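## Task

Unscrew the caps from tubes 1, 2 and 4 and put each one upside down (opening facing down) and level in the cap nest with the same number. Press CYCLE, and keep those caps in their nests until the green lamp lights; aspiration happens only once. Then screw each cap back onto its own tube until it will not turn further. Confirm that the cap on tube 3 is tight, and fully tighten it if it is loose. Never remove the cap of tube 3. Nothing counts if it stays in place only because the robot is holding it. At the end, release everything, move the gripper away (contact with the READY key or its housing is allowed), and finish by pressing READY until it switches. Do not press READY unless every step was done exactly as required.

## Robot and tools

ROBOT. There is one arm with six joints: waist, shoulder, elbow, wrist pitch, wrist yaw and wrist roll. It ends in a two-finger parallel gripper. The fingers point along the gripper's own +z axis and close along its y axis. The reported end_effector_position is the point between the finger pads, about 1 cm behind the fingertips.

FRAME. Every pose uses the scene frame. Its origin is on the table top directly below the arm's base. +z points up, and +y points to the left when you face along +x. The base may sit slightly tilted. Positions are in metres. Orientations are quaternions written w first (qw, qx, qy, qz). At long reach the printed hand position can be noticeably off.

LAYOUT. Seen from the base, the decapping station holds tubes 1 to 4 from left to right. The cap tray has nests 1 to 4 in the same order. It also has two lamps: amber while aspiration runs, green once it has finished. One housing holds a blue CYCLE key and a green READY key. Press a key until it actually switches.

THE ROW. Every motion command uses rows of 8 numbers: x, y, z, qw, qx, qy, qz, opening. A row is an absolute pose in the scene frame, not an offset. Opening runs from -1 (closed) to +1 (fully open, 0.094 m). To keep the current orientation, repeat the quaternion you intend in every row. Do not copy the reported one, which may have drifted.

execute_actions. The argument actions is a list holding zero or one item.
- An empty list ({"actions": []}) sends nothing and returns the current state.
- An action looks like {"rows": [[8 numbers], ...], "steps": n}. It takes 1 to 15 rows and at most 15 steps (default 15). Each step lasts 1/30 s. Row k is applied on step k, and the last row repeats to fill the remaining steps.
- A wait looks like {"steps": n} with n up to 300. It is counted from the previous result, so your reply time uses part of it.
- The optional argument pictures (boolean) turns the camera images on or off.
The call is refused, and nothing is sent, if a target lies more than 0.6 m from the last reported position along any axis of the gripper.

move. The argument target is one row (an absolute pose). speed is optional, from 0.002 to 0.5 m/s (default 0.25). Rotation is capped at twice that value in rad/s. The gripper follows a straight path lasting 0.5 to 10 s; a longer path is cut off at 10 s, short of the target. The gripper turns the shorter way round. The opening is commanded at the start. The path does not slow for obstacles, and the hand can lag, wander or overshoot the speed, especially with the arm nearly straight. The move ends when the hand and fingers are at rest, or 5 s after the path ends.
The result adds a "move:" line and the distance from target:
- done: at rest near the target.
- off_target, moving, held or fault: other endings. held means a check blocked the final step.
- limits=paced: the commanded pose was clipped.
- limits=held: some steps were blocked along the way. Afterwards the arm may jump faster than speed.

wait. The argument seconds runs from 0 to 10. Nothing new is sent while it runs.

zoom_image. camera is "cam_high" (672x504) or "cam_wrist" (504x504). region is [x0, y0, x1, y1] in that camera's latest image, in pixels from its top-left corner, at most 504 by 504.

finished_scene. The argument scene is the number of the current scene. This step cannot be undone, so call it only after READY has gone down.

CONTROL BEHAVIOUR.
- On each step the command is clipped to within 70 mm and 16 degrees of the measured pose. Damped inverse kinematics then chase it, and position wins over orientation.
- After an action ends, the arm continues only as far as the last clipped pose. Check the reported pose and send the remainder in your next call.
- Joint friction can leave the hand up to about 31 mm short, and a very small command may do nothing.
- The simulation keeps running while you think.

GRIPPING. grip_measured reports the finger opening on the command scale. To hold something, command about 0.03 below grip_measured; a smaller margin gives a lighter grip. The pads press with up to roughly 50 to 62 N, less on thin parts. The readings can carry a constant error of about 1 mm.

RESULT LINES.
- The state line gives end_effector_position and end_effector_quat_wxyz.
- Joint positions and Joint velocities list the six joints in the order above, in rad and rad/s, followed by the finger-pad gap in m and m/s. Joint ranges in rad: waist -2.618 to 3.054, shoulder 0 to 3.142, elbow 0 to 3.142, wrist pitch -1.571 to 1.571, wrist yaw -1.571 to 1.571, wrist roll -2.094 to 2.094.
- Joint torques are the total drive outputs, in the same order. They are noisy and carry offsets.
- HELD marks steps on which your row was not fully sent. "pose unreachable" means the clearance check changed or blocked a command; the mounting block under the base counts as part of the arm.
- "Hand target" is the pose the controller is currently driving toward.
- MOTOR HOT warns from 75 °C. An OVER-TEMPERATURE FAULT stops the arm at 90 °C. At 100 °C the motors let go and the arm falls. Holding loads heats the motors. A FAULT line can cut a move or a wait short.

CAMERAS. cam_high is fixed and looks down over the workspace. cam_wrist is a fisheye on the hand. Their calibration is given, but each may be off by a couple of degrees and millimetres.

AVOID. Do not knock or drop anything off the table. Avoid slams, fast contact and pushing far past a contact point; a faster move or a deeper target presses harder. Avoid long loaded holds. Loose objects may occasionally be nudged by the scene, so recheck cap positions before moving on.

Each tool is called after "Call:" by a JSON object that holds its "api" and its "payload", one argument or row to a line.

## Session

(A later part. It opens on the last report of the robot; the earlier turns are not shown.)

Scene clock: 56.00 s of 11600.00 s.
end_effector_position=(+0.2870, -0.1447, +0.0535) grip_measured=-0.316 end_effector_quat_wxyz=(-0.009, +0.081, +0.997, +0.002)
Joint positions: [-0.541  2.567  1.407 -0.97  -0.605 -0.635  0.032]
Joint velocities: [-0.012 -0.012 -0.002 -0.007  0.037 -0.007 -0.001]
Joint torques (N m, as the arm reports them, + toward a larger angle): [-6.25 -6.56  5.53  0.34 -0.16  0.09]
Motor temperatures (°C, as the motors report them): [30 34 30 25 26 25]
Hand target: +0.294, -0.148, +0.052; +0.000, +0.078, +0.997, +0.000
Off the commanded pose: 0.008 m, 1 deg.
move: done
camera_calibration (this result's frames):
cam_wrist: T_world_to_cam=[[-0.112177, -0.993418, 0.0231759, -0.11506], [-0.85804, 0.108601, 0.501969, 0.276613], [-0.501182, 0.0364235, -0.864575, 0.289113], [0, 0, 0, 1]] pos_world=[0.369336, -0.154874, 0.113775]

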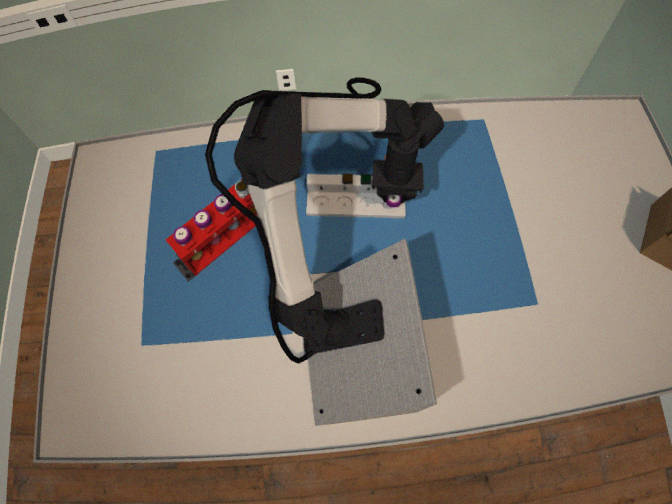

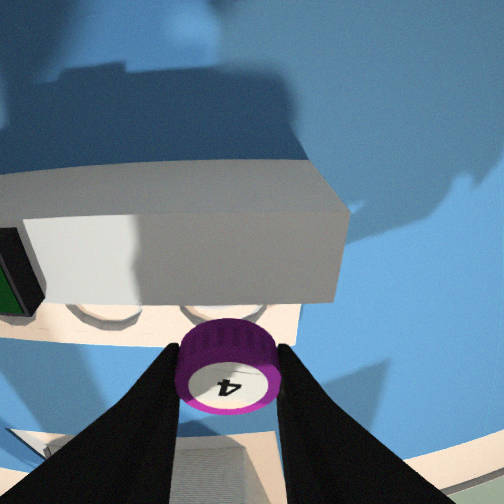

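Call:
{"api": "execute_actions", "payload": {
  "actions": [
    {"rows":[[0.295,-0.147,0.051,0,0.078,0.997,0,-0.365],[0.296,-0.146,0.050,0,0.078,0.997,0,-0.365],[0.297,-0.145,0.049,0,0.078,0.997,0,-0.365],[0.298,-0.145,0.048,0,0.078,0.997,0,-0.365],[0.299,-0.145,0.047,0,0.078,0.997,0,-0.365],[0.300,-0.145,0.046,0,0.078,0.997,0,-0.365],[0.300,-0.145,0.045,0,0.078,0.997,0,-0.365],[0.300,-0.145,0.043,0,0.078,0.997,0,-0.365],[0.300,-0.145,0.041,0,0.078,0.997,0,-0.365]],"steps":15}
  ]
}}

Scene clock: 58.23 s of 11600.00 s.
end_effector_position=(+0.2965, -0.1414, +0.0468) grip_measured=-0.316 end_effector_quat_wxyz=(-0.005, +0.076, +0.997, -0.002)
Joint positions: [-0.509  2.567  1.407 -0.937 -0.62  -0.602  0.032]
Joint velocities: [ 0.002 -0.007  0.002  0.007 -0.022  0.095  0.   ]
Joint torques (N m, as the arm reports them, + toward a larger angle): [-6.35 -5.89  4.97  0.39 -0.14  0.1 ]
Motor temperatures (°C, as the motors report them): [30 34 30 25 26 25]
Hand target: +0.300, -0.145, +0.041; -0.000, +0.078, +0.997, +0.000
Off the commanded pose: 0.008 m, 1 deg.
Steps of this call (steps 1 to 52: nothing new was sent; steps 53 to 67: all 15 steps of this action). Readings (end_effector_position):
53: (+0.2874, -0.1448, +0.0535)
54: (+0.2876, -0.1448, +0.0533)
56: (+0.2887, -0.1443, +0.0524)
60: (+0.2920, -0.1416, +0.0491)
67: the state above
camera_calibration (this result's frames):
cam_wrist: T_world_to_cam=[[-0.103249, -0.994155, 0.0315409, -0.113767], [-0.862734, 0.105292, 0.494574, 0.288939], [-0.495004, 0.0238531, -0.868563, 0.284579], [0, 0, 0, 1]] pos_world=[0.378399, -0.150313, 0.107862]

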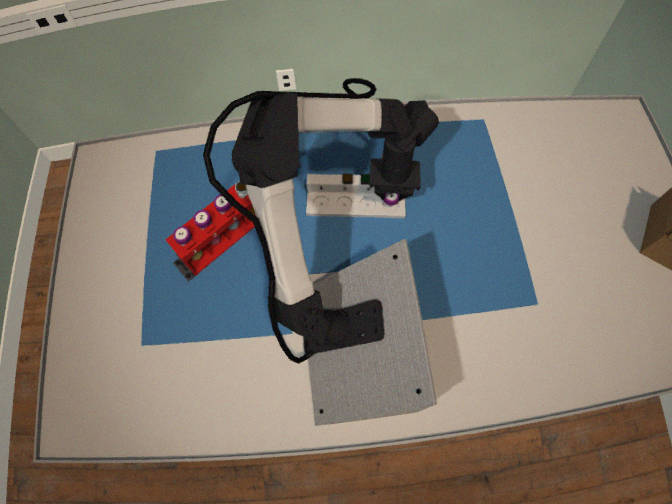

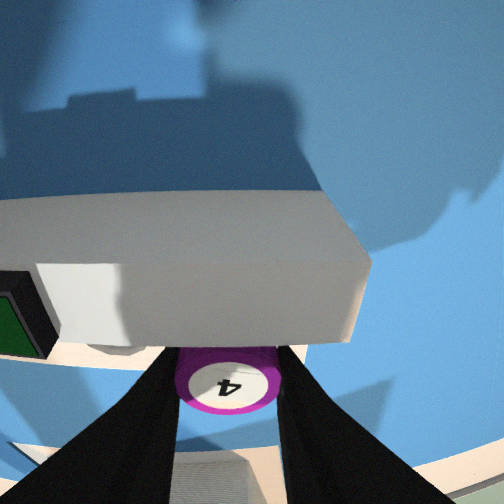

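Call:
{"api": "execute_actions", "payload": {
  "actions": [
    {"rows":[[0.299,-0.146,0.040,0,0.078,0.997,0,-0.365],[0.298,-0.146,0.039,0,0.078,0.997,0,-0.365],[0.297,-0.146,0.038,0,0.078,0.997,0,-0.365],[0.296,-0.146,0.037,0,0.078,0.997,0,-0.365],[0.295,-0.146,0.036,0,0.078,0.997,0,-0.365],[0.295,-0.146,0.035,0,0.078,0.997,0,-0.365],[0.295,-0.146,0.034,0,0.078,0.997,0,-0.365],[0.295,-0.146,0.033,0,0.078,0.997,0,-0.365],[0.295,-0.146,0.032,0,0.078,0.997,0,-0.365]],"steps":15}
  ],
  "pictures": false
}}

Scene clock: 60.07 s of 11600.00 s.
end_effector_position=(+0.2976, -0.1469, +0.0417) grip_measured=-0.316 end_effector_quat_wxyz=(+0.003, +0.074, +0.997, -0.007)
Joint positions: [-0.509  2.576  1.394 -0.893 -0.623 -0.594  0.032]
Joint velocities: [ 0.007  0.007  0.002  0.037  0.007 -0.081  0.   ]
Joint torques (N m, as the arm reports them, + toward a larger angle): [-5.88 -6.23  3.22  0.41 -0.14  0.09]
Motor temperatures (°C, as the motors report them): [30 34 30 25 26 25]
Hand target: +0.295, -0.146, +0.032; -0.000, +0.078, +0.997, +0.000
Off the commanded pose: 0.010 m, 1 deg.
Steps of this call (steps 1 to 40: nothing new was sent; steps 41 to 55: all 15 steps of this action). Readings (end_effector_position):
41: (+0.2974, -0.1421, +0.0466)
42: (+0.2974, -0.1426, +0.0462)
44: (+0.2973, -0.1438, +0.0449)
48: (+0.2973, -0.1456, +0.0430)
55: the state above

Call:
{"api": "execute_actions", "payload": {
  "actions": [
    {"rows":[[0.294,-0.145,0.032,0,0.078,0.997,0,-0.365],[0.293,-0.144,0.031,0,0.078,0.997,0,-0.365],[0.292,-0.143,0.031,0,0.078,0.997,0,-0.365],[0.291,-0.142,0.030,0,0.078,0.997,0,-0.365],[0.2905,-0.141,0.030,0,0.078,0.997,0,-0.365]],"steps":13}
  ],
  "pictures": false
}}

Scene clock: 61.23 s of 11600.00 s.
end_effector_position=(+0.2890, -0.1430, +0.0324) grip_measured=-0.316 end_effector_quat_wxyz=(-0.005, +0.079, +0.997, -0.001)
Joint positions: [-0.5    2.576  1.354 -0.87  -0.627 -0.588  0.032]
Joint velocities: [-0.007 -0.017 -0.017  0.051 -0.095  0.051 -0.   ]
Joint torques (N m, as the arm reports them, + toward a larger angle): [-6.26 -7.5   3.22  0.37 -0.14  0.1 ]
Motor temperatures (°C, as the motors report them): [30 34 30 25 26 25]
Hand target: +0.291, -0.141, +0.030; -0.000, +0.078, +0.997, +0.000
Off the commanded pose: 0.003 m, 1 deg.
Steps of this call (steps 1 to 22: nothing new was sent; steps 23 to 35: all 13 steps of this action). Readings (end_effector_position):
23: (+0.2983, -0.1474, +0.0416)
24: (+0.2980, -0.1475, +0.0411)
26: (+0.2953, -0.1465, +0.0383)
30: (+0.2885, -0.1429, +0.0329)
35: the state above

Now x +4 mm.

Call:
{"api": "execute_actions", "payload": {
  "actions": [
    {"rows":[[0.292,-0.141,0.030,0,0.078,0.997,0,-0.365],[0.293,-0.141,0.030,0,0.078,0.997,0,-0.365],[0.294,-0.141,0.030,0,0.078,0.997,0,-0.365],[0.295,-0.141,0.030,0,0.078,0.997,0,-0.365],[0.296,-0.141,0.030,0,0.078,0.997,0,-0.365]],"steps":13}
  ]
}}

Scene clock: 62.43 s of 11600.00 s.
end_effector_position=(+0.2905, -0.1413, +0.0307) grip_measured=-0.316 end_effector_quat_wxyz=(-0.005, +0.080, +0.997, -0.001)
Joint positions: [-0.492  2.576  1.354 -0.867 -0.631 -0.578  0.032]
Joint velocities: [-0.002  0.017  0.017 -0.022 -0.022 -0.037 -0.   ]
Joint torques (N m, as the arm reports them, + toward a larger angle): [-6.29 -7.06  4.87  0.29 -0.17  0.11]
Motor temperatures (°C, as the motors report them): [30 35 30 25 26 25]
Hand target: +0.296, -0.141, +0.030; -0.000, +0.078, +0.997, +0.000
Off the commanded pose: 0.006 m, 1 deg.
Steps of this call (steps 1 to 23: nothing new was sent; steps 24 to 36: all 13 steps of this action). Readings (end_effector_position):
24: (+0.2895, -0.1434, +0.0324)
25: (+0.2896, -0.1434, +0.0324)
27: (+0.2897, -0.1431, +0.0322)
31: (+0.2903, -0.1416, +0.0310)
36: the state above
camera_calibration (this result's frames):
cam_wrist: T_world_to_cam=[[-0.110879, -0.993429, 0.0283817, -0.111314], [-0.86122, 0.110296, 0.49612, 0.291968], [-0.495991, 0.0305663, -0.86779, 0.268821], [0, 0, 0, 1]] pos_world=[0.372439, -0.151002, 0.0915886]

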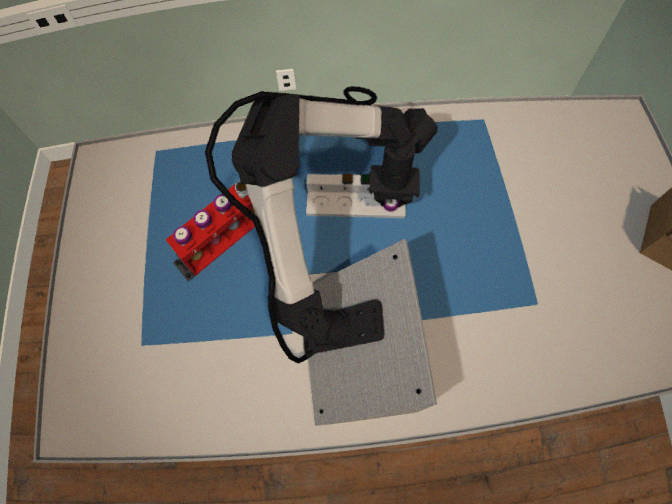

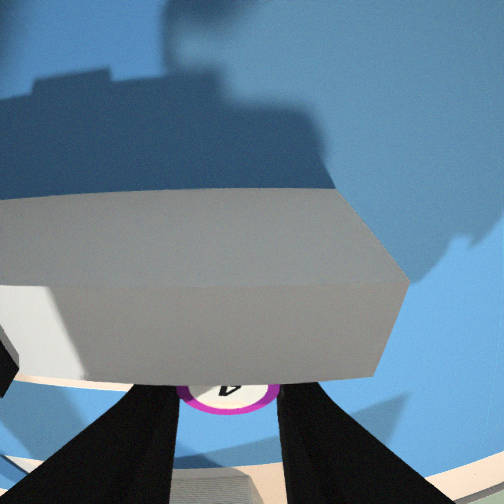

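Call:
{"api": "execute_actions", "payload": {
  "actions": [
    {"rows":[[0.297,-0.142,0.030,0,0.078,0.997,0,-0.365],[0.2975,-0.1425,0.030,0,0.078,0.997,0,-0.365],[0.298,-0.143,0.030,0,0.078,0.997,0,-0.365],[0.2985,-0.143,0.030,0,0.078,0.997,0,-0.365]],"steps":12}
  ],
  "pictures": false
}}

Scene clock: 64.03 s of 11600.00 s.
end_effector_position=(+0.2942, -0.1425, +0.0327) grip_measured=-0.316 end_effector_quat_wxyz=(-0.002, +0.077, +0.997, -0.003)
Joint positions: [-0.492  2.576  1.365 -0.867 -0.631 -0.577  0.032]
Joint velocities: [-0.007 -0.002  0.002 -0.037 -0.007 -0.007 -0.001]
Joint torques (N m, as the arm reports them, + toward a larger angle): [-6.25 -6.44  5.3   0.24 -0.14  0.09]
Motor temperatures (°C, as the motors report them): [30 35 30 25 26 25]
Hand target: +0.298, -0.143, +0.030; +0.000, +0.078, +0.997, -0.000
Off the commanded pose: 0.005 m, 0 deg.
Steps of this call (steps 1 to 36: nothing new was sent; steps 37 to 48: all 12 steps of this action). Readings (end_effector_position):
37: (+0.2905, -0.1412, +0.0307)
38: (+0.2905, -0.1412, +0.0307)
40: (+0.2915, -0.1416, +0.0313)
44: (+0.2941, -0.1424, +0.0326)
48: the state above

Call:
{"api": "execute_actions", "payload": {
  "actions": [
    {"rows":[[0.298,-0.143,0.029,0,0.078,0.997,0,-0.365],[0.298,-0.143,0.028,0,0.078,0.997,0,-0.365],[0.2975,-0.143,0.027,0,0.078,0.997,0,-0.365],[0.297,-0.143,0.026,0,0.078,0.997,0,-0.365],[0.297,-0.143,0.025,0,0.078,0.997,0,-0.365]],"steps":12}
  ],
  "pictures": false
}}

Scene clock: 65.30 s of 11600.00 s.
end_effector_position=(+0.2960, -0.1418, +0.0314) grip_measured=-0.316 end_effector_quat_wxyz=(-0.001, +0.076, +0.997, -0.004)
Joint positions: [-0.485  2.576  1.365 -0.861 -0.634 -0.571  0.032]
Joint velocities: [-0.002  0.002 -0.002  0.007 -0.007 -0.022 -0.   ]
Joint torques (N m, as the arm reports them, + toward a larger angle): [-6.32 -6.09  4.03  0.41 -0.14  0.09]
Motor temperatures (°C, as the motors report them): [31 35 30 25 26 25]
Hand target: +0.297, -0.143, +0.025; -0.000, +0.078, +0.997, +0.000
Off the commanded pose: 0.007 m, 1 deg.
Steps of this call (steps 1 to 26: nothing new was sent; steps 27 to 38: all 12 steps of this action). Readings (end_effector_position):
27: (+0.2942, -0.1425, +0.0327)
28: (+0.2942, -0.1425, +0.0327)
30: (+0.2944, -0.1424, +0.0326)
34: (+0.2954, -0.1420, +0.0318)
38: the state above

Call:
{"api": "execute_actions", "payload": {
  "actions": [
    {"rows":[[0.296,-0.143,0.025,0,0.078,0.997,0,-0.365],[0.295,-0.143,0.025,0,0.078,0.997,0,-0.365],[0.294,-0.143,0.025,0,0.078,0.997,0,-0.365],[0.2935,-0.143,0.025,0,0.078,0.997,0,-0.365],[0.293,-0.143,0.025,0,0.078,0.997,0,-0.365]],"steps":12}
  ],
  "pictures": false
}}

Scene clock: 66.97 s of 11600.00 s.
end_effector_position=(+0.2972, -0.1428, +0.0314) grip_measured=-0.316 end_effector_quat_wxyz=(+0.001, +0.074, +0.997, -0.006)
Joint positions: [-0.485  2.576  1.365 -0.853 -0.634 -0.57   0.032]
Joint velocities: [ 0.007  0.007 -0.002  0.081 -0.081 -0.007  0.001]
Joint torques (N m, as the arm reports them, + toward a larger angle): [-6.75 -6.5   2.84  0.4  -0.12  0.08]
Motor temperatures (°C, as the motors report them): [31 35 30 25 26 25]
Hand target: +0.293, -0.143, +0.025; +0.000, +0.078, +0.997, +0.000
Off the commanded pose: 0.008 m, 1 deg.
Steps of this call (steps 1 to 38: nothing new was sent; steps 39 to 50: all 12 steps of this action). Readings (end_effector_position):
39: (+0.2962, -0.1419, +0.0314)
40: (+0.2964, -0.1420, +0.0314)
42: (+0.2966, -0.1423, +0.0314)
46: (+0.2970, -0.1426, +0.0314)
50: the state above

Call:
{"api": "execute_actions", "payload": {
  "actions": [
    {"rows":[[0.2925,-0.143,0.025,0,0.078,0.997,0,-0.365],[0.292,-0.143,0.025,0,0.078,0.997,0,-0.365],[0.2915,-0.143,0.025,0,0.078,0.997,0,-0.365],[0.291,-0.143,0.025,0,0.078,0.997,0,-0.365]],"steps":10}
  ]
}}

Scene clock: 68.07 s of 11600.00 s.
end_effector_position=(+0.2947, -0.1423, +0.0296) grip_measured=-0.316 end_effector_quat_wxyz=(-0.000, +0.076, +0.997, -0.005)
Joint positions: [-0.485  2.576  1.356 -0.849 -0.634 -0.57   0.032]
Joint velocities: [-0.017  0.002 -0.017  0.022  0.037 -0.037  0.   ]
Joint torques (N m, as the arm reports them, + toward a larger angle): [-7.02 -6.61  2.98  0.4  -0.11  0.05]
Motor temperatures (°C, as the motors report them): [31 35 30 25 26 25]
Hand target: +0.291, -0.143, +0.025; -0.000, +0.078, +0.997, +0.000
Off the commanded pose: 0.006 m, 1 deg.
Steps of this call (steps 1 to 23: nothing new was sent; steps 24 to 33: all 10 steps of this action). Readings (end_effector_position):
24: (+0.2973, -0.1429, +0.0314)
25: (+0.2973, -0.1429, +0.0314)
27: (+0.2967, -0.1429, +0.0308)
31: (+0.2947, -0.1423, +0.0296)
33: the state above
camera_calibration (this result's frames):
cam_wrist: T_world_to_cam=[[-0.102858, -0.994063, 0.0354925, -0.114486], [-0.866835, 0.107081, 0.486961, 0.297713], [-0.48787, 0.0193218, -0.872702, 0.266164], [0, 0, 0, 1]] pos_world=[0.376145, -0.150829, 0.0913708]

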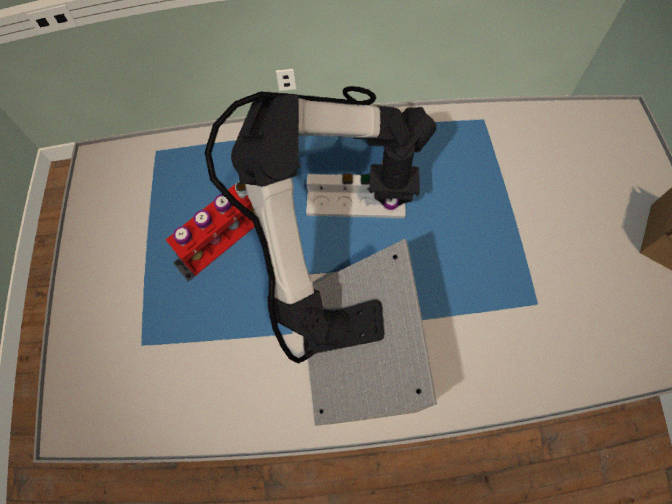

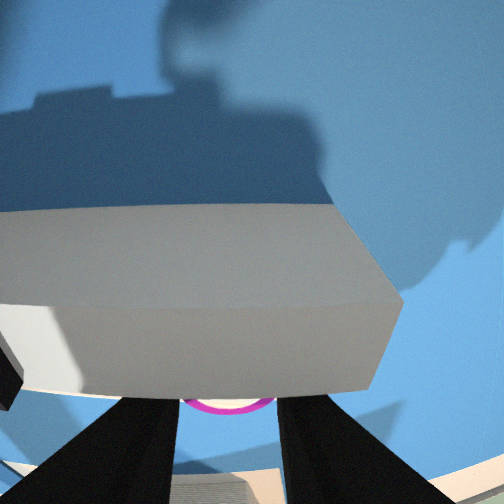

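One more mm then release.

Call:
{"api": "execute_actions", "payload": {
  "actions": [
    {"rows":[[0.2905,-0.143,0.0245,0,0.078,0.997,0,-0.365],[0.290,-0.143,0.024,0,0.078,0.997,0,-0.365]],"steps":8}
  ],
  "pictures": false
}}

Scene clock: 69.00 s of 11600.00 s.
end_effector_position=(+0.2948, -0.1423, +0.0296) grip_measured=-0.316 end_effector_quat_wxyz=(-0.000, +0.076, +0.997, -0.005)
Joint positions: [-0.485  2.576  1.356 -0.848 -0.634 -0.57   0.032]
Joint velocities: [-0.017 -0.012  0.002 -0.081  0.022  0.007  0.   ]
Joint torques (N m, as the arm reports them, + toward a larger angle): [-7.13 -6.84  2.54  0.46 -0.07  0.02]
Motor temperatures (°C, as the motors report them): [31 35 30 25 26 25]
Hand target: +0.290, -0.143, +0.024; -0.000, +0.078, +0.997, +0.000
Off the commanded pose: 0.007 m, 1 deg.
Steps of this call (steps 1 to 20: nothing new was sent; steps 21 to 28: all 8 steps of this action). Readings (end_effector_position):
21: (+0.2947, -0.1423, +0.0296)
22: (+0.2948, -0.1423, +0.0296)
24: (+0.2948, -0.1423, +0.0296)
28: the state above

Call:
{"api": "execute_actions", "payload": {
  "actions": [
    {"rows":[[0.289,-0.143,0.025,0,0.078,0.997,0,-0.365],[0.288,-0.143,0.026,0,0.078,0.997,0,-0.365],[0.2875,-0.143,0.027,0,0.078,0.997,0,-0.365]],"steps":10}
  ],
  "pictures": false
}}

Scene clock: 70.17 s of 11600.00 s.
end_effector_position=(+0.2934, -0.1428, +0.0294) grip_measured=-0.316 end_effector_quat_wxyz=(+0.001, +0.076, +0.997, -0.003)
Joint positions: [-0.489  2.576  1.35  -0.845 -0.636 -0.573  0.032]
Joint velocities: [ 0.012 -0.017 -0.012  0.007 -0.066  0.022  0.   ]
Joint torques (N m, as the arm reports them, + toward a larger angle): [-7.56 -7.06  2.54  0.32 -0.06 -0.02]
Motor temperatures (°C, as the motors report them): [31 35 30 25 26 25]
Hand target: +0.287, -0.143, +0.027; -0.000, +0.078, +0.997, +0.000
Off the commanded pose: 0.006 m, 0 deg.
Steps of this call (steps 1 to 25: nothing new was sent; steps 26 to 35: all 10 steps of this action). Readings (end_effector_position):
26: (+0.2944, -0.1423, +0.0294)
27: (+0.2943, -0.1423, +0.0292)
29: (+0.2941, -0.1425, +0.0294)
33: (+0.2934, -0.1428, +0.0294)
35: the state above

Call:
{"api": "execute_actions", "payload": {
  "actions": [
    {"rows":[[0.290,-0.143,0.028,0,0.078,0.997,0,-0.34],[0.291,-0.143,0.029,0,0.078,0.997,0,-0.32],[0.291,-0.143,0.029,0,0.078,0.997,0,-0.30],[0.291,-0.143,0.029,0,0.078,0.997,0,-0.28],[0.291,-0.143,0.029,0,0.078,0.997,0,-0.24],[0.291,-0.143,0.029,0,0.078,0.997,0,-0.15],[0.291,-0.143,0.029,0,0.078,0.997,0,-0.05]],"steps":12}
  ],
  "pictures": false
}}

Call:
{"api": "move", "payload": {
  "target": [0.287,-0.142,0.07,0,0.078,0.997,0,-0.05],
  "speed": 0.1
}}

Call:
{"api": "move", "payload": {
  "target": [0.275,-0.06,0.10,0,0.078,0.997,0,-0.05],
  "speed": 0.25
}}

Scene clock: 72.20 s of 11600.00 s.
end_effector_position=(+0.2934, -0.1428, +0.0294) grip_measured=-0.052 end_effector_quat_wxyz=(+0.001, +0.076, +0.997, -0.003)
Joint positions: [-0.489  2.576  1.35  -0.845 -0.636 -0.574  0.045]
Joint velocities: [ 0.012 -0.012  0.012 -0.081  0.051 -0.007  0.   ]
Joint torques (N m, as the arm reports them, + toward a larger angle): [-7.36 -7.01  3.84  0.18 -0.08 -0.02]
Motor temperatures (°C, as the motors report them): [31 35 30 25 26 25]
Hand target: +0.291, -0.143, +0.029; +0.000, +0.078, +0.997, -0.000
Off the commanded pose: 0.002 m, 0 deg.
Steps of this call (steps 1 to 49: nothing new was sent; steps 50 to 61: all 12 steps of this action). Readings (end_effector_position):
50: (+0.2934, -0.1428, +0.0294)
51: (+0.2934, -0.1428, +0.0294)
53: (+0.2934, -0.1428, +0.0294)
57: (+0.2934, -0.1428, +0.0294)
61: the state above

Scene clock: 73.43 s of 11600.00 s.
end_effector_position=(+0.2850, -0.1409, +0.0630) grip_measured=-0.052 end_effector_quat_wxyz=(-0.001, +0.082, +0.997, +0.006)
Joint positions: [-0.56   2.539  1.396 -0.99  -0.611 -0.646  0.045]
Joint velocities: [ 0.007 -0.002 -0.007 -0.037  0.007 -0.051 -0.   ]
Joint torques (N m, as the arm reports them, + toward a larger angle): [-7.28 -7.83  5.52  0.03  0.02 -0.01]
Motor temperatures (°C, as the motors report them): [31 36 30 25 26 25]
Hand target: +0.287, -0.142, +0.070; +0.000, +0.078, +0.997, -0.000
Off the commanded pose: 0.007 m, 1 deg.
move: done
camera_calibration (this result's frames):
cam_wrist: T_world_to_cam=[[-0.116214, -0.993112, 0.0149589, -0.110032], [-0.865723, 0.108666, 0.488585, 0.2727], [-0.486845, 0.0438301, -0.872388, 0.29365], [0, 0, 0, 1]] pos_world=[0.366258, -0.151779, 0.124585]

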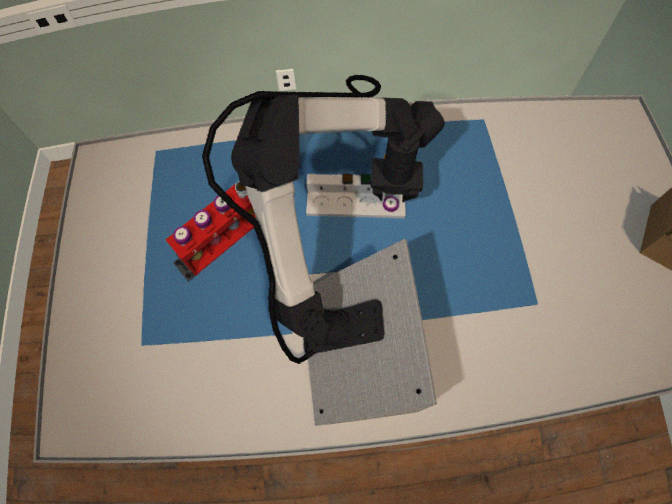

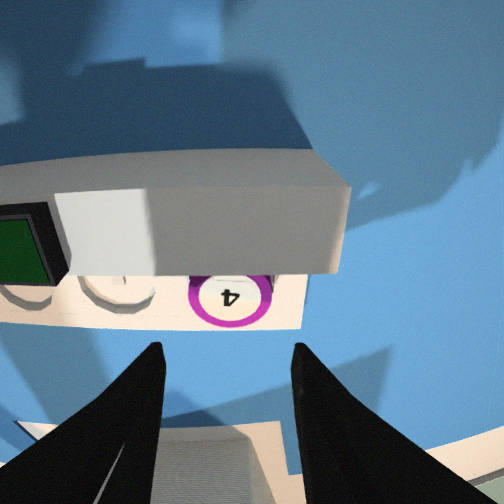

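Scene clock: 74.40 s of 11600.00 s.
end_effector_position=(+0.2799, -0.0656, +0.1029) grip_measured=-0.052 end_effector_quat_wxyz=(+0.007, +0.068, +0.998, -0.009)
Joint positions: [-0.503  2.227  1.25  -1.083 -0.627 -0.593  0.045]
Joint velocities: [-0.002 -0.007 -0.007  0.007  0.022  0.022  0.001]
Joint torques (N m, as the arm reports them, + toward a larger angle): [-5.75 -5.77  3.41  0.09 -0.12  0.08]
Motor temperatures (°C, as the motors report them): [31 36 30 25 26 25]
Hand target: +0.275, -0.060, +0.100; -0.000, +0.078, +0.997, +0.000
Off the commanded pose: 0.008 m, 2 deg.
move: done
camera_calibration (this result's frames):
cam_wrist: T_world_to_cam=[[-0.0876399, -0.995135, 0.0449981, -0.0476632], [-0.874962, 0.0984929, 0.474068, 0.244049], [-0.476193, 0.00217561, -0.879338, 0.317664], [0, 0, 0, 1]] pos_world=[0.360626, -0.0721595, 0.165783]

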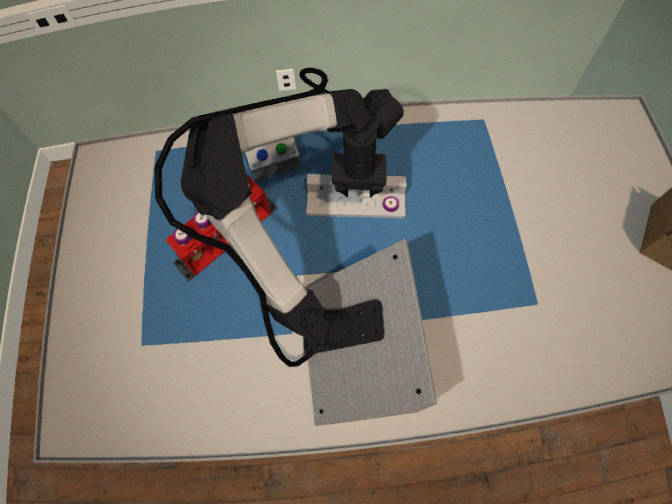

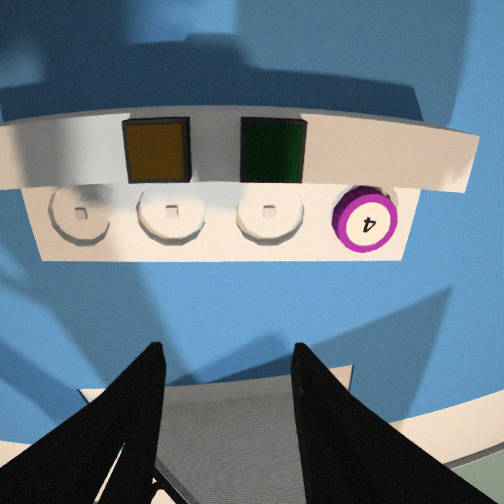

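Call:
{"api": "zoom_image", "payload": {
  "camera": "cam_wrist",
  "region": [220,160,430,270]
}}

Call:
{"api": "zoom_image", "payload": {
  "camera": "cam_high",
  "region": [350,170,420,225]
}}

Region (220, 160, 430, 270) of cam_wrist's 504x504 image, scaled by 2.400, with more detail than that image has; it fills the top 264 rows of this view, and the rest is white.

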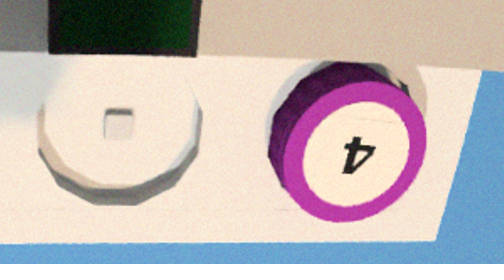

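Region (350, 170, 420, 225) of cam_high's 672x504 image, scaled by 7.200, with more detail than that image has; it fills the top 396 rows of this view, and the rest is white.

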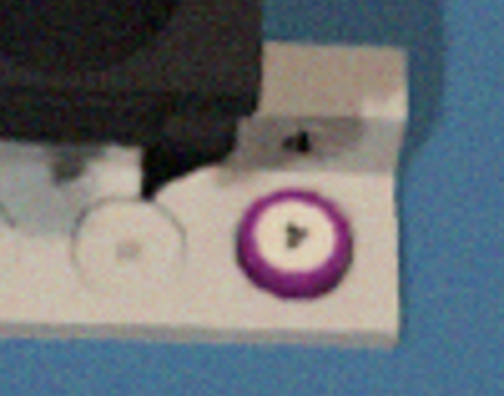

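Call:
{"api": "move", "payload": {
  "target": [0.245,0.14,0.160,0,0.5,0.866,0,0.0],
  "speed": 0.4
}}

Call:
{"api": "move", "payload": {
  "target": [0.243,0.260,0.155,0,0.7,0.714,0,0.0],
  "speed": 0.3
}}

Scene clock: 81.43 s of 11600.00 s.
end_effector_position=(+0.2446, +0.1346, +0.1573) grip_measured=-0.002 end_effector_quat_wxyz=(-0.001, +0.500, +0.866, -0.002)
Joint positions: [-0.245  1.635  1.237 -1.498 -0.735  0.606  0.047]
Joint velocities: [ 0.017 -0.007 -0.002 -0.007 -0.007 -0.007 -0.001]
Joint torques (N m, as the arm reports them, + toward a larger angle): [-3.98 -3.21  5.14  0.02 -0.08  0.13]
Motor temperatures (°C, as the motors report them): [31 36 30 25 26 25]
Hand target: +0.244, +0.142, +0.160; -0.001, +0.500, +0.866, +0.001
Off the commanded pose: 0.006 m, 0 deg.
move: done
camera_calibration (this result's frames):
cam_wrist: T_world_to_cam=[[-0.840962, -0.540222, 0.0307145, 0.271289], [-0.459579, 0.74308, 0.486436, -0.0226887], [-0.285607, 0.394958, -0.873176, 0.247821], [0, 0, 0, 1]] pos_world=[0.288495, 0.0655368, 0.219096]

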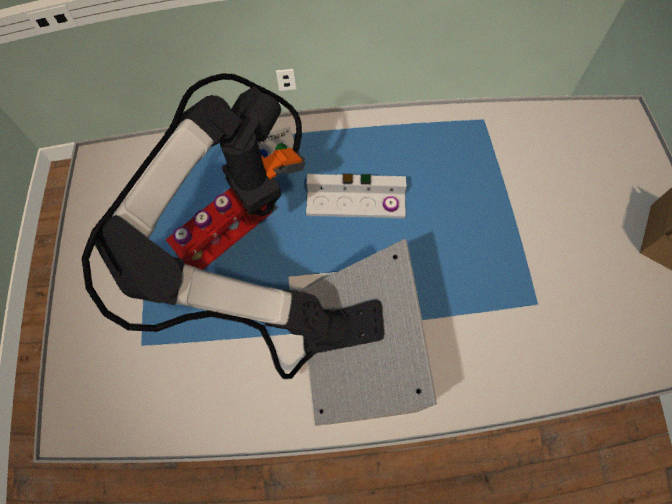

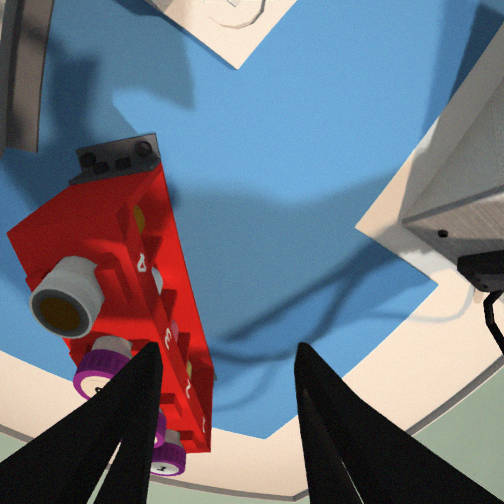

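Scene clock: 83.03 s of 11600.00 s.
end_effector_position=(+0.2430, +0.2549, +0.1516) grip_measured=-0.002 end_effector_quat_wxyz=(-0.008, +0.707, +0.708, -0.004)
Joint positions: [ 0.095  1.511  1.449 -1.529 -0.8    1.579  0.047]
Joint velocities: [ 0.007 -0.017  0.012  0.007 -0.022  0.022 -0.001]
Joint torques (N m, as the arm reports them, + toward a larger angle): [-3.67 -4.6   4.82  0.14  0.03  0.11]
Motor temperatures (°C, as the motors report them): [31 36 30 25 26 25]
Hand target: +0.242, +0.261, +0.155; -0.001, +0.700, +0.714, +0.001
Off the commanded pose: 0.006 m, 1 deg.
move: done
camera_calibration (this result's frames):
cam_wrist: T_world_to_cam=[[-0.997807, -0.050098, 0.0432638, 0.246347], [-0.0223579, 0.87026, 0.492085, -0.24951], [-0.0623033, 0.490038, -0.869471, 0.115827], [0, 0, 0, 1]] pos_world=[0.247444, 0.172721, 0.212831]

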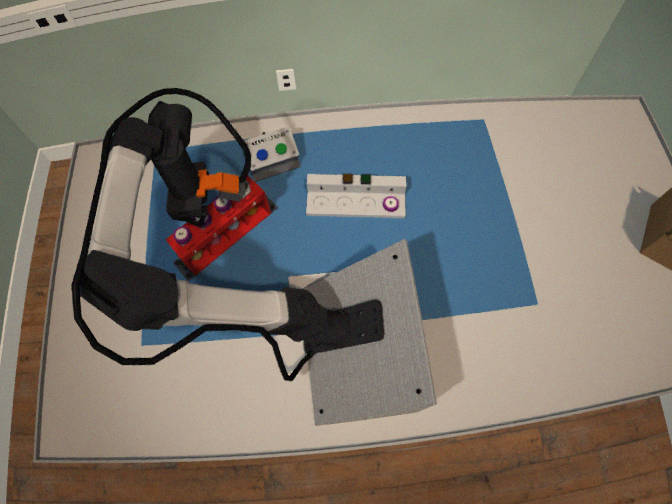

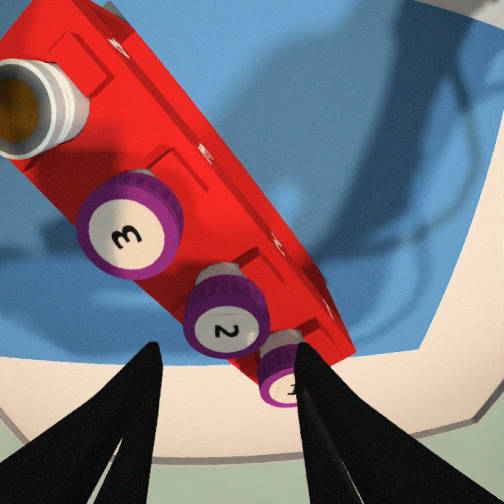

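Call:
{"api": "move", "payload": {
  "target": [0.243,0.261,0.124,0,0.788,0.616,0,0.0],
  "speed": 0.1
}}

Scene clock: 85.57 s of 11600.00 s.
end_effector_position=(+0.2450, +0.2613, +0.1254) grip_measured=-0.002 end_effector_quat_wxyz=(-0.006, +0.790, +0.613, -0.001)
Joint positions: [ 0.185  1.481  1.364 -1.369 -0.8    1.969  0.047]
Joint velocities: [ 0.002  0.002 -0.012  0.007 -0.022  0.007  0.   ]
Joint torques (N m, as the arm reports them, + toward a larger angle): [-3.52 -4.97  2.79  0.24  0.08  0.11]
Motor temperatures (°C, as the motors report them): [31 35 30 25 26 25]
Hand target: +0.243, +0.261, +0.124; -0.000, +0.788, +0.616, +0.000
Off the commanded pose: 0.002 m, 1 deg.
move: done
camera_calibration (this result's frames):
cam_wrist: T_world_to_cam=[[-0.978903, 0.20086, 0.0374725, 0.180366], [0.192965, 0.848497, 0.492765, -0.289337], [0.0671816, 0.4896, -0.869355, 0.0583893], [0, 0, 0, 1]] pos_world=[0.22847, 0.180685, 0.186577]

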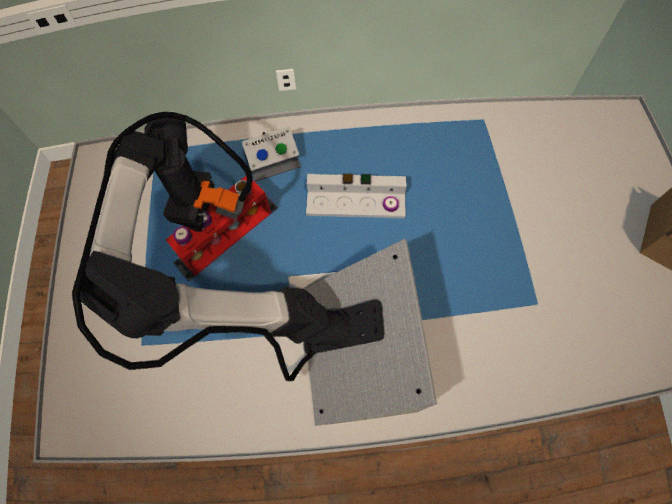

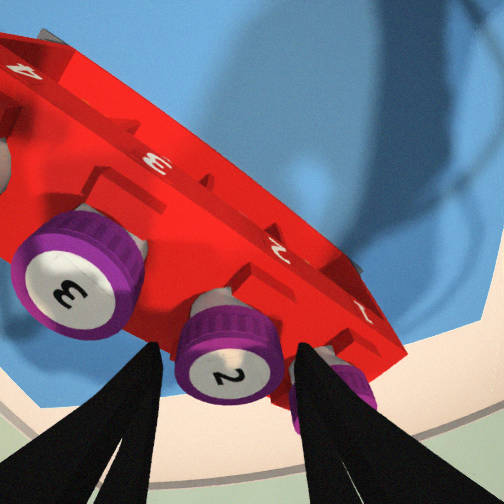

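Call:
{"api": "execute_actions", "payload": {
  "actions": [
    {"rows":[[0.243,0.260,0.124,0,0.788,0.616,0,0],[0.2425,0.259,0.1245,0,0.788,0.616,0,0],[0.242,0.258,0.125,0,0.788,0.616,0,0],[0.242,0.257,0.125,0,0.788,0.616,0,0]],"steps":10}
  ],
  "pictures": false
}}

Scene clock: 87.00 s of 11600.00 s.
end_effector_position=(+0.2432, +0.2593, +0.1237) grip_measured=-0.002 end_effector_quat_wxyz=(-0.008, +0.793, +0.610, -0.003)
Joint positions: [ 0.185  1.478  1.351 -1.367 -0.8    1.972  0.047]
Joint velocities: [-0.007  0.002  0.022  0.037 -0.007 -0.022  0.001]
Joint torques (N m, as the arm reports them, + toward a larger angle): [-4.65 -4.97  2.84  0.18  0.07 -0.03]
Motor temperatures (°C, as the motors report them): [31 35 30 25 26 25]
Hand target: +0.242, +0.257, +0.125; -0.000, +0.788, +0.616, -0.000
Off the commanded pose: 0.003 m, 1 deg.
Steps of this call (steps 1 to 33: nothing new was sent; steps 34 to 43: all 10 steps of this action). Readings (end_effector_position):
34: (+0.2453, +0.2613, +0.1253)
35: (+0.2453, +0.2613, +0.1253)
37: (+0.2446, +0.2605, +0.1247)
41: (+0.2432, +0.2593, +0.1237)
43: the state above

Call:
{"api": "execute_actions", "payload": {
  "actions": [
    {"rows":[[0.243,0.256,0.1255,0,0.788,0.616,0,-0.05],[0.243,0.2555,0.126,0,0.788,0.616,0,-0.1],[0.243,0.2555,0.126,0,0.788,0.616,0,-0.14],[0.243,0.2555,0.126,0,0.788,0.616,0,-0.18],[0.243,0.2555,0.126,0,0.788,0.616,0,-0.22],[0.243,0.2555,0.126,0,0.788,0.616,0,-0.25],[0.243,0.2555,0.126,0,0.788,0.616,0,-0.28],[0.243,0.2555,0.126,0,0.788,0.616,0,-0.30],[0.243,0.2555,0.126,0,0.788,0.616,0,-0.32],[0.243,0.2555,0.126,0,0.788,0.616,0,-0.34],[0.243,0.2555,0.126,0,0.788,0.616,0,-0.36]],"steps":15}
  ]
}}

Scene clock: 88.77 s of 11600.00 s.
end_effector_position=(+0.2439, +0.2591, +0.1238) grip_measured=-0.315 end_effector_quat_wxyz=(-0.006, +0.789, +0.615, -0.002)
Joint positions: [ 0.184  1.478  1.351 -1.363 -0.798  1.962  0.032]
Joint velocities: [ 0.012  0.022 -0.017 -0.007 -0.051 -0.007 -0.001]
Joint torques (N m, as the arm reports them, + toward a larger angle): [-5.28 -4.75  3.1   0.11  0.08 -0.01]
Motor temperatures (°C, as the motors report them): [31 35 30 25 26 25]
Hand target: +0.243, +0.256, +0.126; +0.000, +0.788, +0.616, -0.000
Off the commanded pose: 0.004 m, 1 deg.
Steps of this call (steps 1 to 38: nothing new was sent; steps 39 to 53: all 15 steps of this action). Readings (end_effector_position):
39: (+0.2432, +0.2593, +0.1237)
40: (+0.2432, +0.2593, +0.1237)
42: (+0.2432, +0.2593, +0.1237)
46: (+0.2438, +0.2591, +0.1238)
53: the state above
camera_calibration (this result's frames):
cam_wrist: T_world_to_cam=[[-0.979675, 0.196733, 0.039165, 0.18083], [0.190359, 0.850225, 0.490797, -0.285997], [0.0632569, 0.488276, -0.870393, 0.0595783], [0, 0, 0, 1]] pos_world=[0.227828, 0.178496, 0.185141]

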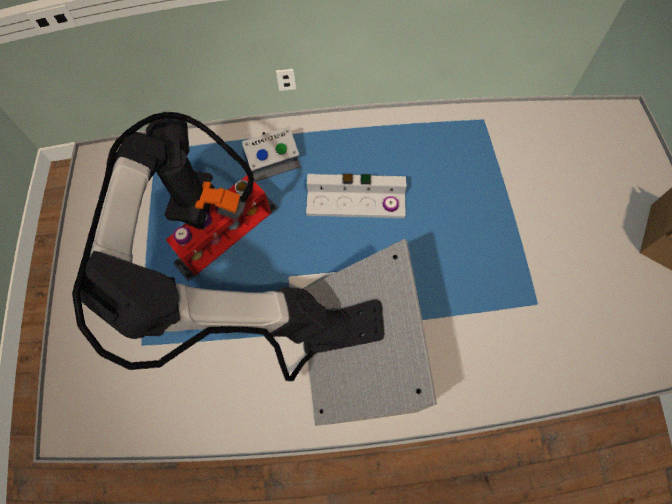

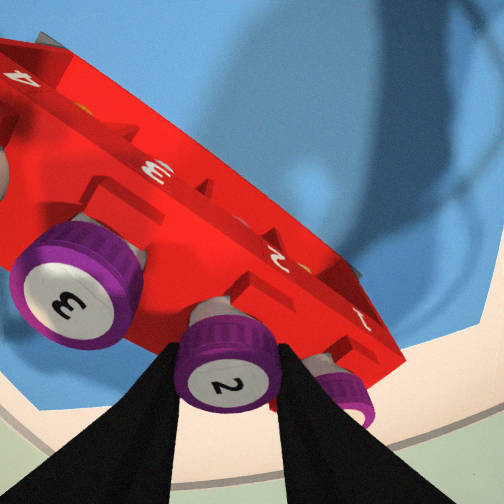

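About 1 mm off; fine.

Call:
{"api": "move", "payload": {
  "target": [0.244,0.258,0.126,0,-0.052,0.9986,0,-0.36],
  "speed": 0.5
}}

Call:
{"api": "move", "payload": {
  "target": [0.244,0.258,0.127,0,-0.848,0.530,0,-0.36],
  "speed": 0.5
}}

Call:
{"api": "execute_actions", "payload": {
  "actions": [
    {"rows":[[0.244,0.258,0.127,0,-0.84,0.543,0,-0.3],[0.244,0.258,0.127,0,-0.84,0.543,0,-0.2],[0.244,0.258,0.127,0,-0.84,0.543,0,-0.06]],"steps":8}
  ]
}}

Scene clock: 92.50 s of 11600.00 s.
end_effector_position=(+0.2425, +0.2577, +0.1246) grip_measured=-0.315 end_effector_quat_wxyz=(-0.006, -0.032, +0.999, -0.002)
Joint positions: [ 0.184  1.473  1.351 -1.37  -0.787  0.079  0.032]
Joint velocities: [-0.017  0.007 -0.012 -0.037 -0.051 -0.066  0.001]
Joint torques (N m, as the arm reports them, + toward a larger angle): [-4.74 -4.24  3.86  0.27 -0.04 -0.22]
Motor temperatures (°C, as the motors report them): [30 35 30 25 26 25]
Hand target: +0.244, +0.258, +0.126; +0.000, -0.052, +0.999, -0.000
Off the commanded pose: 0.002 m, 2 deg.
move: done
camera_calibration (this result's frames):
cam_wrist: T_world_to_cam=[[0.112197, -0.99325, 0.0294319, 0.222768], [-0.863829, -0.0828525, 0.496925, 0.210363], [-0.491132, -0.0811775, -0.867294, 0.341841], [0, 0, 0, 1]] pos_world=[0.324613, 0.266443, 0.185386]

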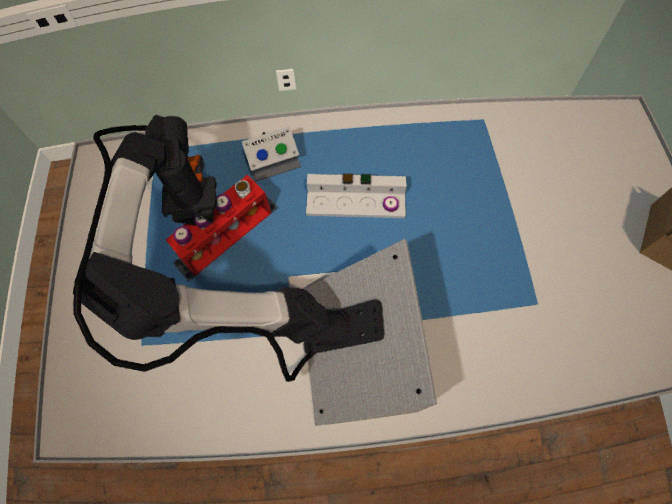

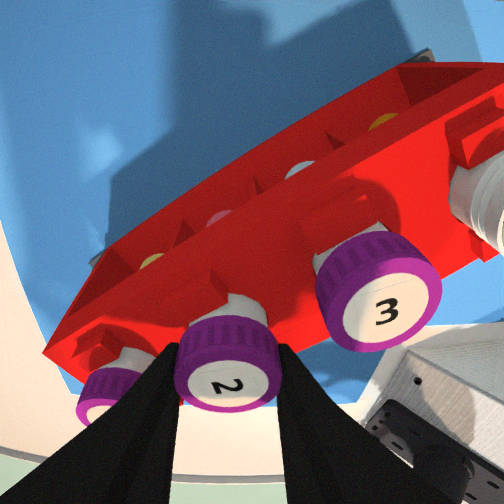

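Scene clock: 95.27 s of 11600.00 s.
end_effector_position=(+0.2441, +0.2570, +0.1259) grip_measured=-0.317 end_effector_quat_wxyz=(+0.005, +0.834, -0.552, +0.006)
Joint positions: [ 0.184  1.466  1.351 -1.359 -0.773 -1.817  0.032]
Joint velocities: [-0.002  0.007 -0.002  0.007  0.007 -0.022 -0.   ]
Joint torques (N m, as the arm reports them, + toward a larger angle): [-4.82 -3.74  3.99  0.08 -0.21 -0.42]
Motor temperatures (°C, as the motors report them): [30 35 30 25 26 25]
Hand target: +0.244, +0.258, +0.127; -0.000, +0.848, -0.530, +0.001
Off the commanded pose: 0.001 m, 3 deg.
move: off_target
camera_calibration (this result's frames):
cam_wrist: T_world_to_cam=[[0.899762, 0.43578, 0.0228891, -0.336847], [0.367047, -0.784132, 0.500413, 0.0903336], [0.236018, -0.441852, -0.865484, 0.258699], [0, 0, 0, 1]] pos_world=[0.208867, 0.331931, 0.186406]

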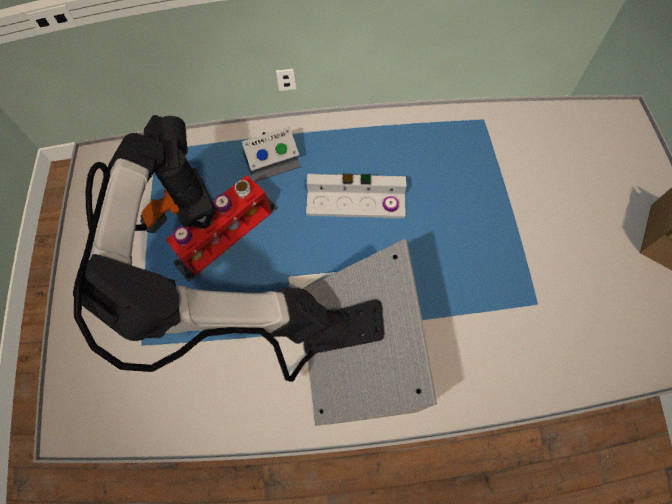

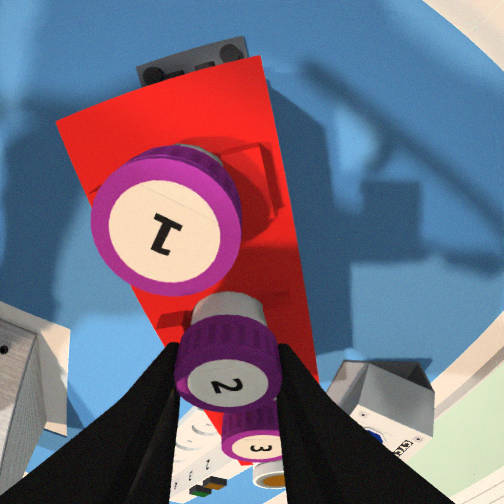

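Scene clock: 95.53 s of 11600.00 s.
end_effector_position=(+0.2441, +0.2577, +0.1260) grip_measured=-0.062 end_effector_quat_wxyz=(+0.004, +0.839, -0.544, +0.004)
Joint positions: [ 0.184  1.466  1.351 -1.359 -0.778 -1.835  0.044]
Joint velocities: [ 0.017 -0.012 -0.007  0.007  0.081 -0.051 -0.   ]
Joint torques (N m, as the arm reports them, + toward a larger angle): [-4.94 -3.58  4.05  0.04 -0.13 -0.02]
Motor temperatures (°C, as the motors report them): [30 35 30 25 26 25]
Hand target: +0.244, +0.258, +0.127; -0.000, +0.840, -0.543, +0.000
Off the commanded pose: 0.001 m, 1 deg.
Steps of this call (steps 1 to 8: all 8 steps of this action). Readings (end_effector_position):
1: (+0.2441, +0.2570, +0.1259)
2: (+0.2442, +0.2570, +0.1260)
4: (+0.2441, +0.2574, +0.1260)
8: the state above
camera_calibration (this result's frames):
cam_wrist: T_world_to_cam=[[0.891768, 0.451842, 0.0242601, -0.33946], [0.381498, -0.779603, 0.496667, 0.0866652], [0.243328, -0.433656, -0.867602, 0.25545], [0, 0, 0, 1]] pos_world=[0.207499, 0.331724, 0.18682]

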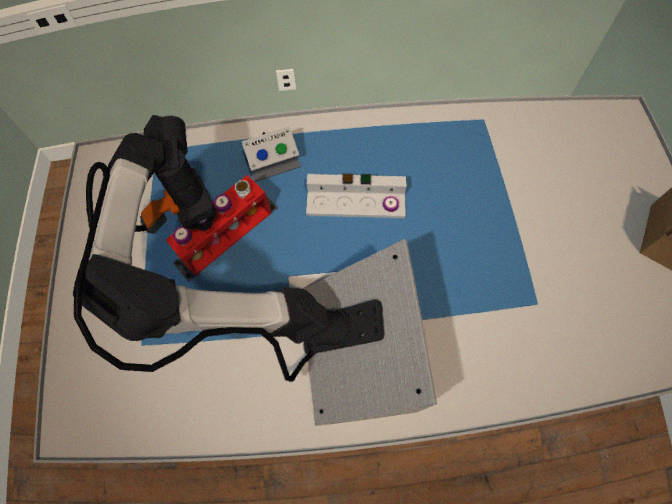

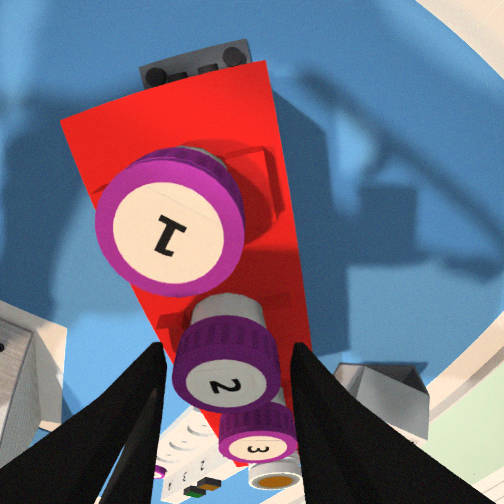

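Call:
{"api": "move", "payload": {
  "target": [0.2445,0.2575,0.1265,0,0.438,0.899,0,-0.06],
  "speed": 0.5
}}

Scene clock: 100.20 s of 11600.00 s.
end_effector_position=(+0.2424, +0.2590, +0.1260) grip_measured=-0.062 end_effector_quat_wxyz=(-0.001, +0.430, +0.903, -0.002)
Joint positions: [ 0.184  1.466  1.351 -1.366 -0.787  1.039  0.044]
Joint velocities: [-0.017  0.002  0.002 -0.051  0.095  0.095  0.001]
Joint torques (N m, as the arm reports them, + toward a larger angle): [-4.96 -3.5   3.99  0.21 -0.03  0.1 ]
Motor temperatures (°C, as the motors report them): [30 35 30 25 26 25]
Hand target: +0.244, +0.257, +0.127; +0.000, +0.438, +0.899, -0.000
Off the commanded pose: 0.003 m, 1 deg.
move: done
camera_calibration (this result's frames):
cam_wrist: T_world_to_cam=[[-0.744331, -0.667104, 0.0307296, 0.347062], [-0.571738, 0.660353, 0.486877, -0.0523351], [-0.34509, 0.344828, -0.87293, 0.198087], [0, 0, 0, 1]] pos_world=[0.296764, 0.19778, 0.187731]

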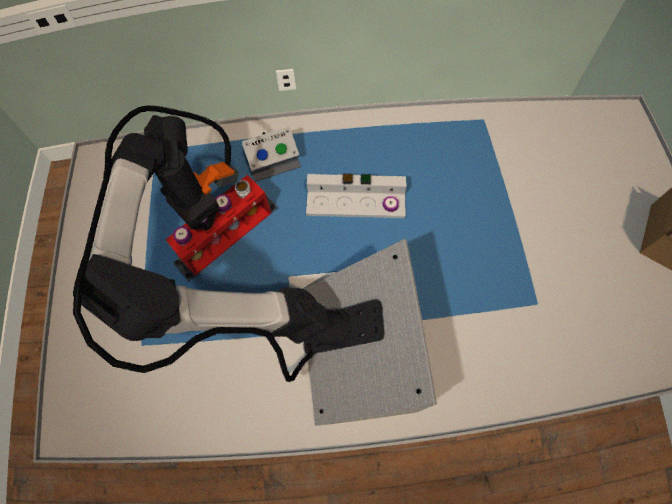

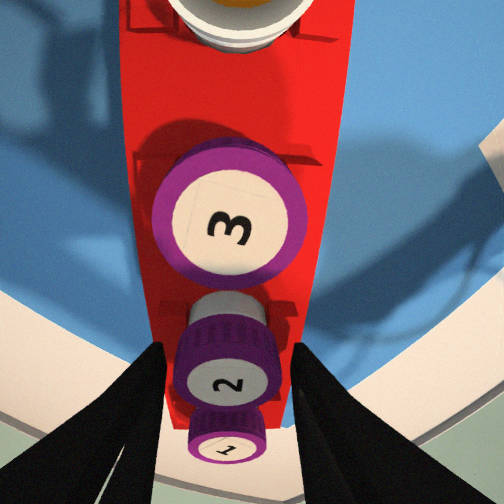

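Call:
{"api": "execute_actions", "payload": {
  "actions": [
    {"rows":[[0.245,0.257,0.127,0,0.438,0.899,0,-0.06],[0.2455,0.2565,0.128,0,0.438,0.899,0,-0.06],[0.246,0.256,0.129,0,0.438,0.899,0,-0.06],[0.246,0.256,0.130,0,0.438,0.899,0,-0.06]],"steps":10}
  ],
  "pictures": false
}}

Scene clock: 101.97 s of 11600.00 s.
end_effector_position=(+0.2441, +0.2569, +0.1282) grip_measured=-0.062 end_effector_quat_wxyz=(+0.003, +0.434, +0.901, -0.000)
Joint positions: [ 0.171  1.466  1.351 -1.367 -0.787  1.039  0.044]
Joint velocities: [-0.022 -0.012  0.022  0.007 -0.022  0.022 -0.001]
Joint torques (N m, as the arm reports them, + toward a larger angle): [-5.18 -2.79  5.01  0.01 -0.02 -0.04]
Motor temperatures (°C, as the motors report them): [30 35 30 25 26 25]
Hand target: +0.246, +0.256, +0.130; +0.000, +0.438, +0.899, +0.000
Off the commanded pose: 0.003 m, 1 deg.
Steps of this call (steps 1 to 43: nothing new was sent; steps 44 to 53: all 10 steps of this action). Readings (end_effector_position):
44: (+0.2424, +0.2590, +0.1260)
45: (+0.2425, +0.2590, +0.1261)
47: (+0.2431, +0.2581, +0.1269)
51: (+0.2442, +0.2569, +0.1282)
53: the state above


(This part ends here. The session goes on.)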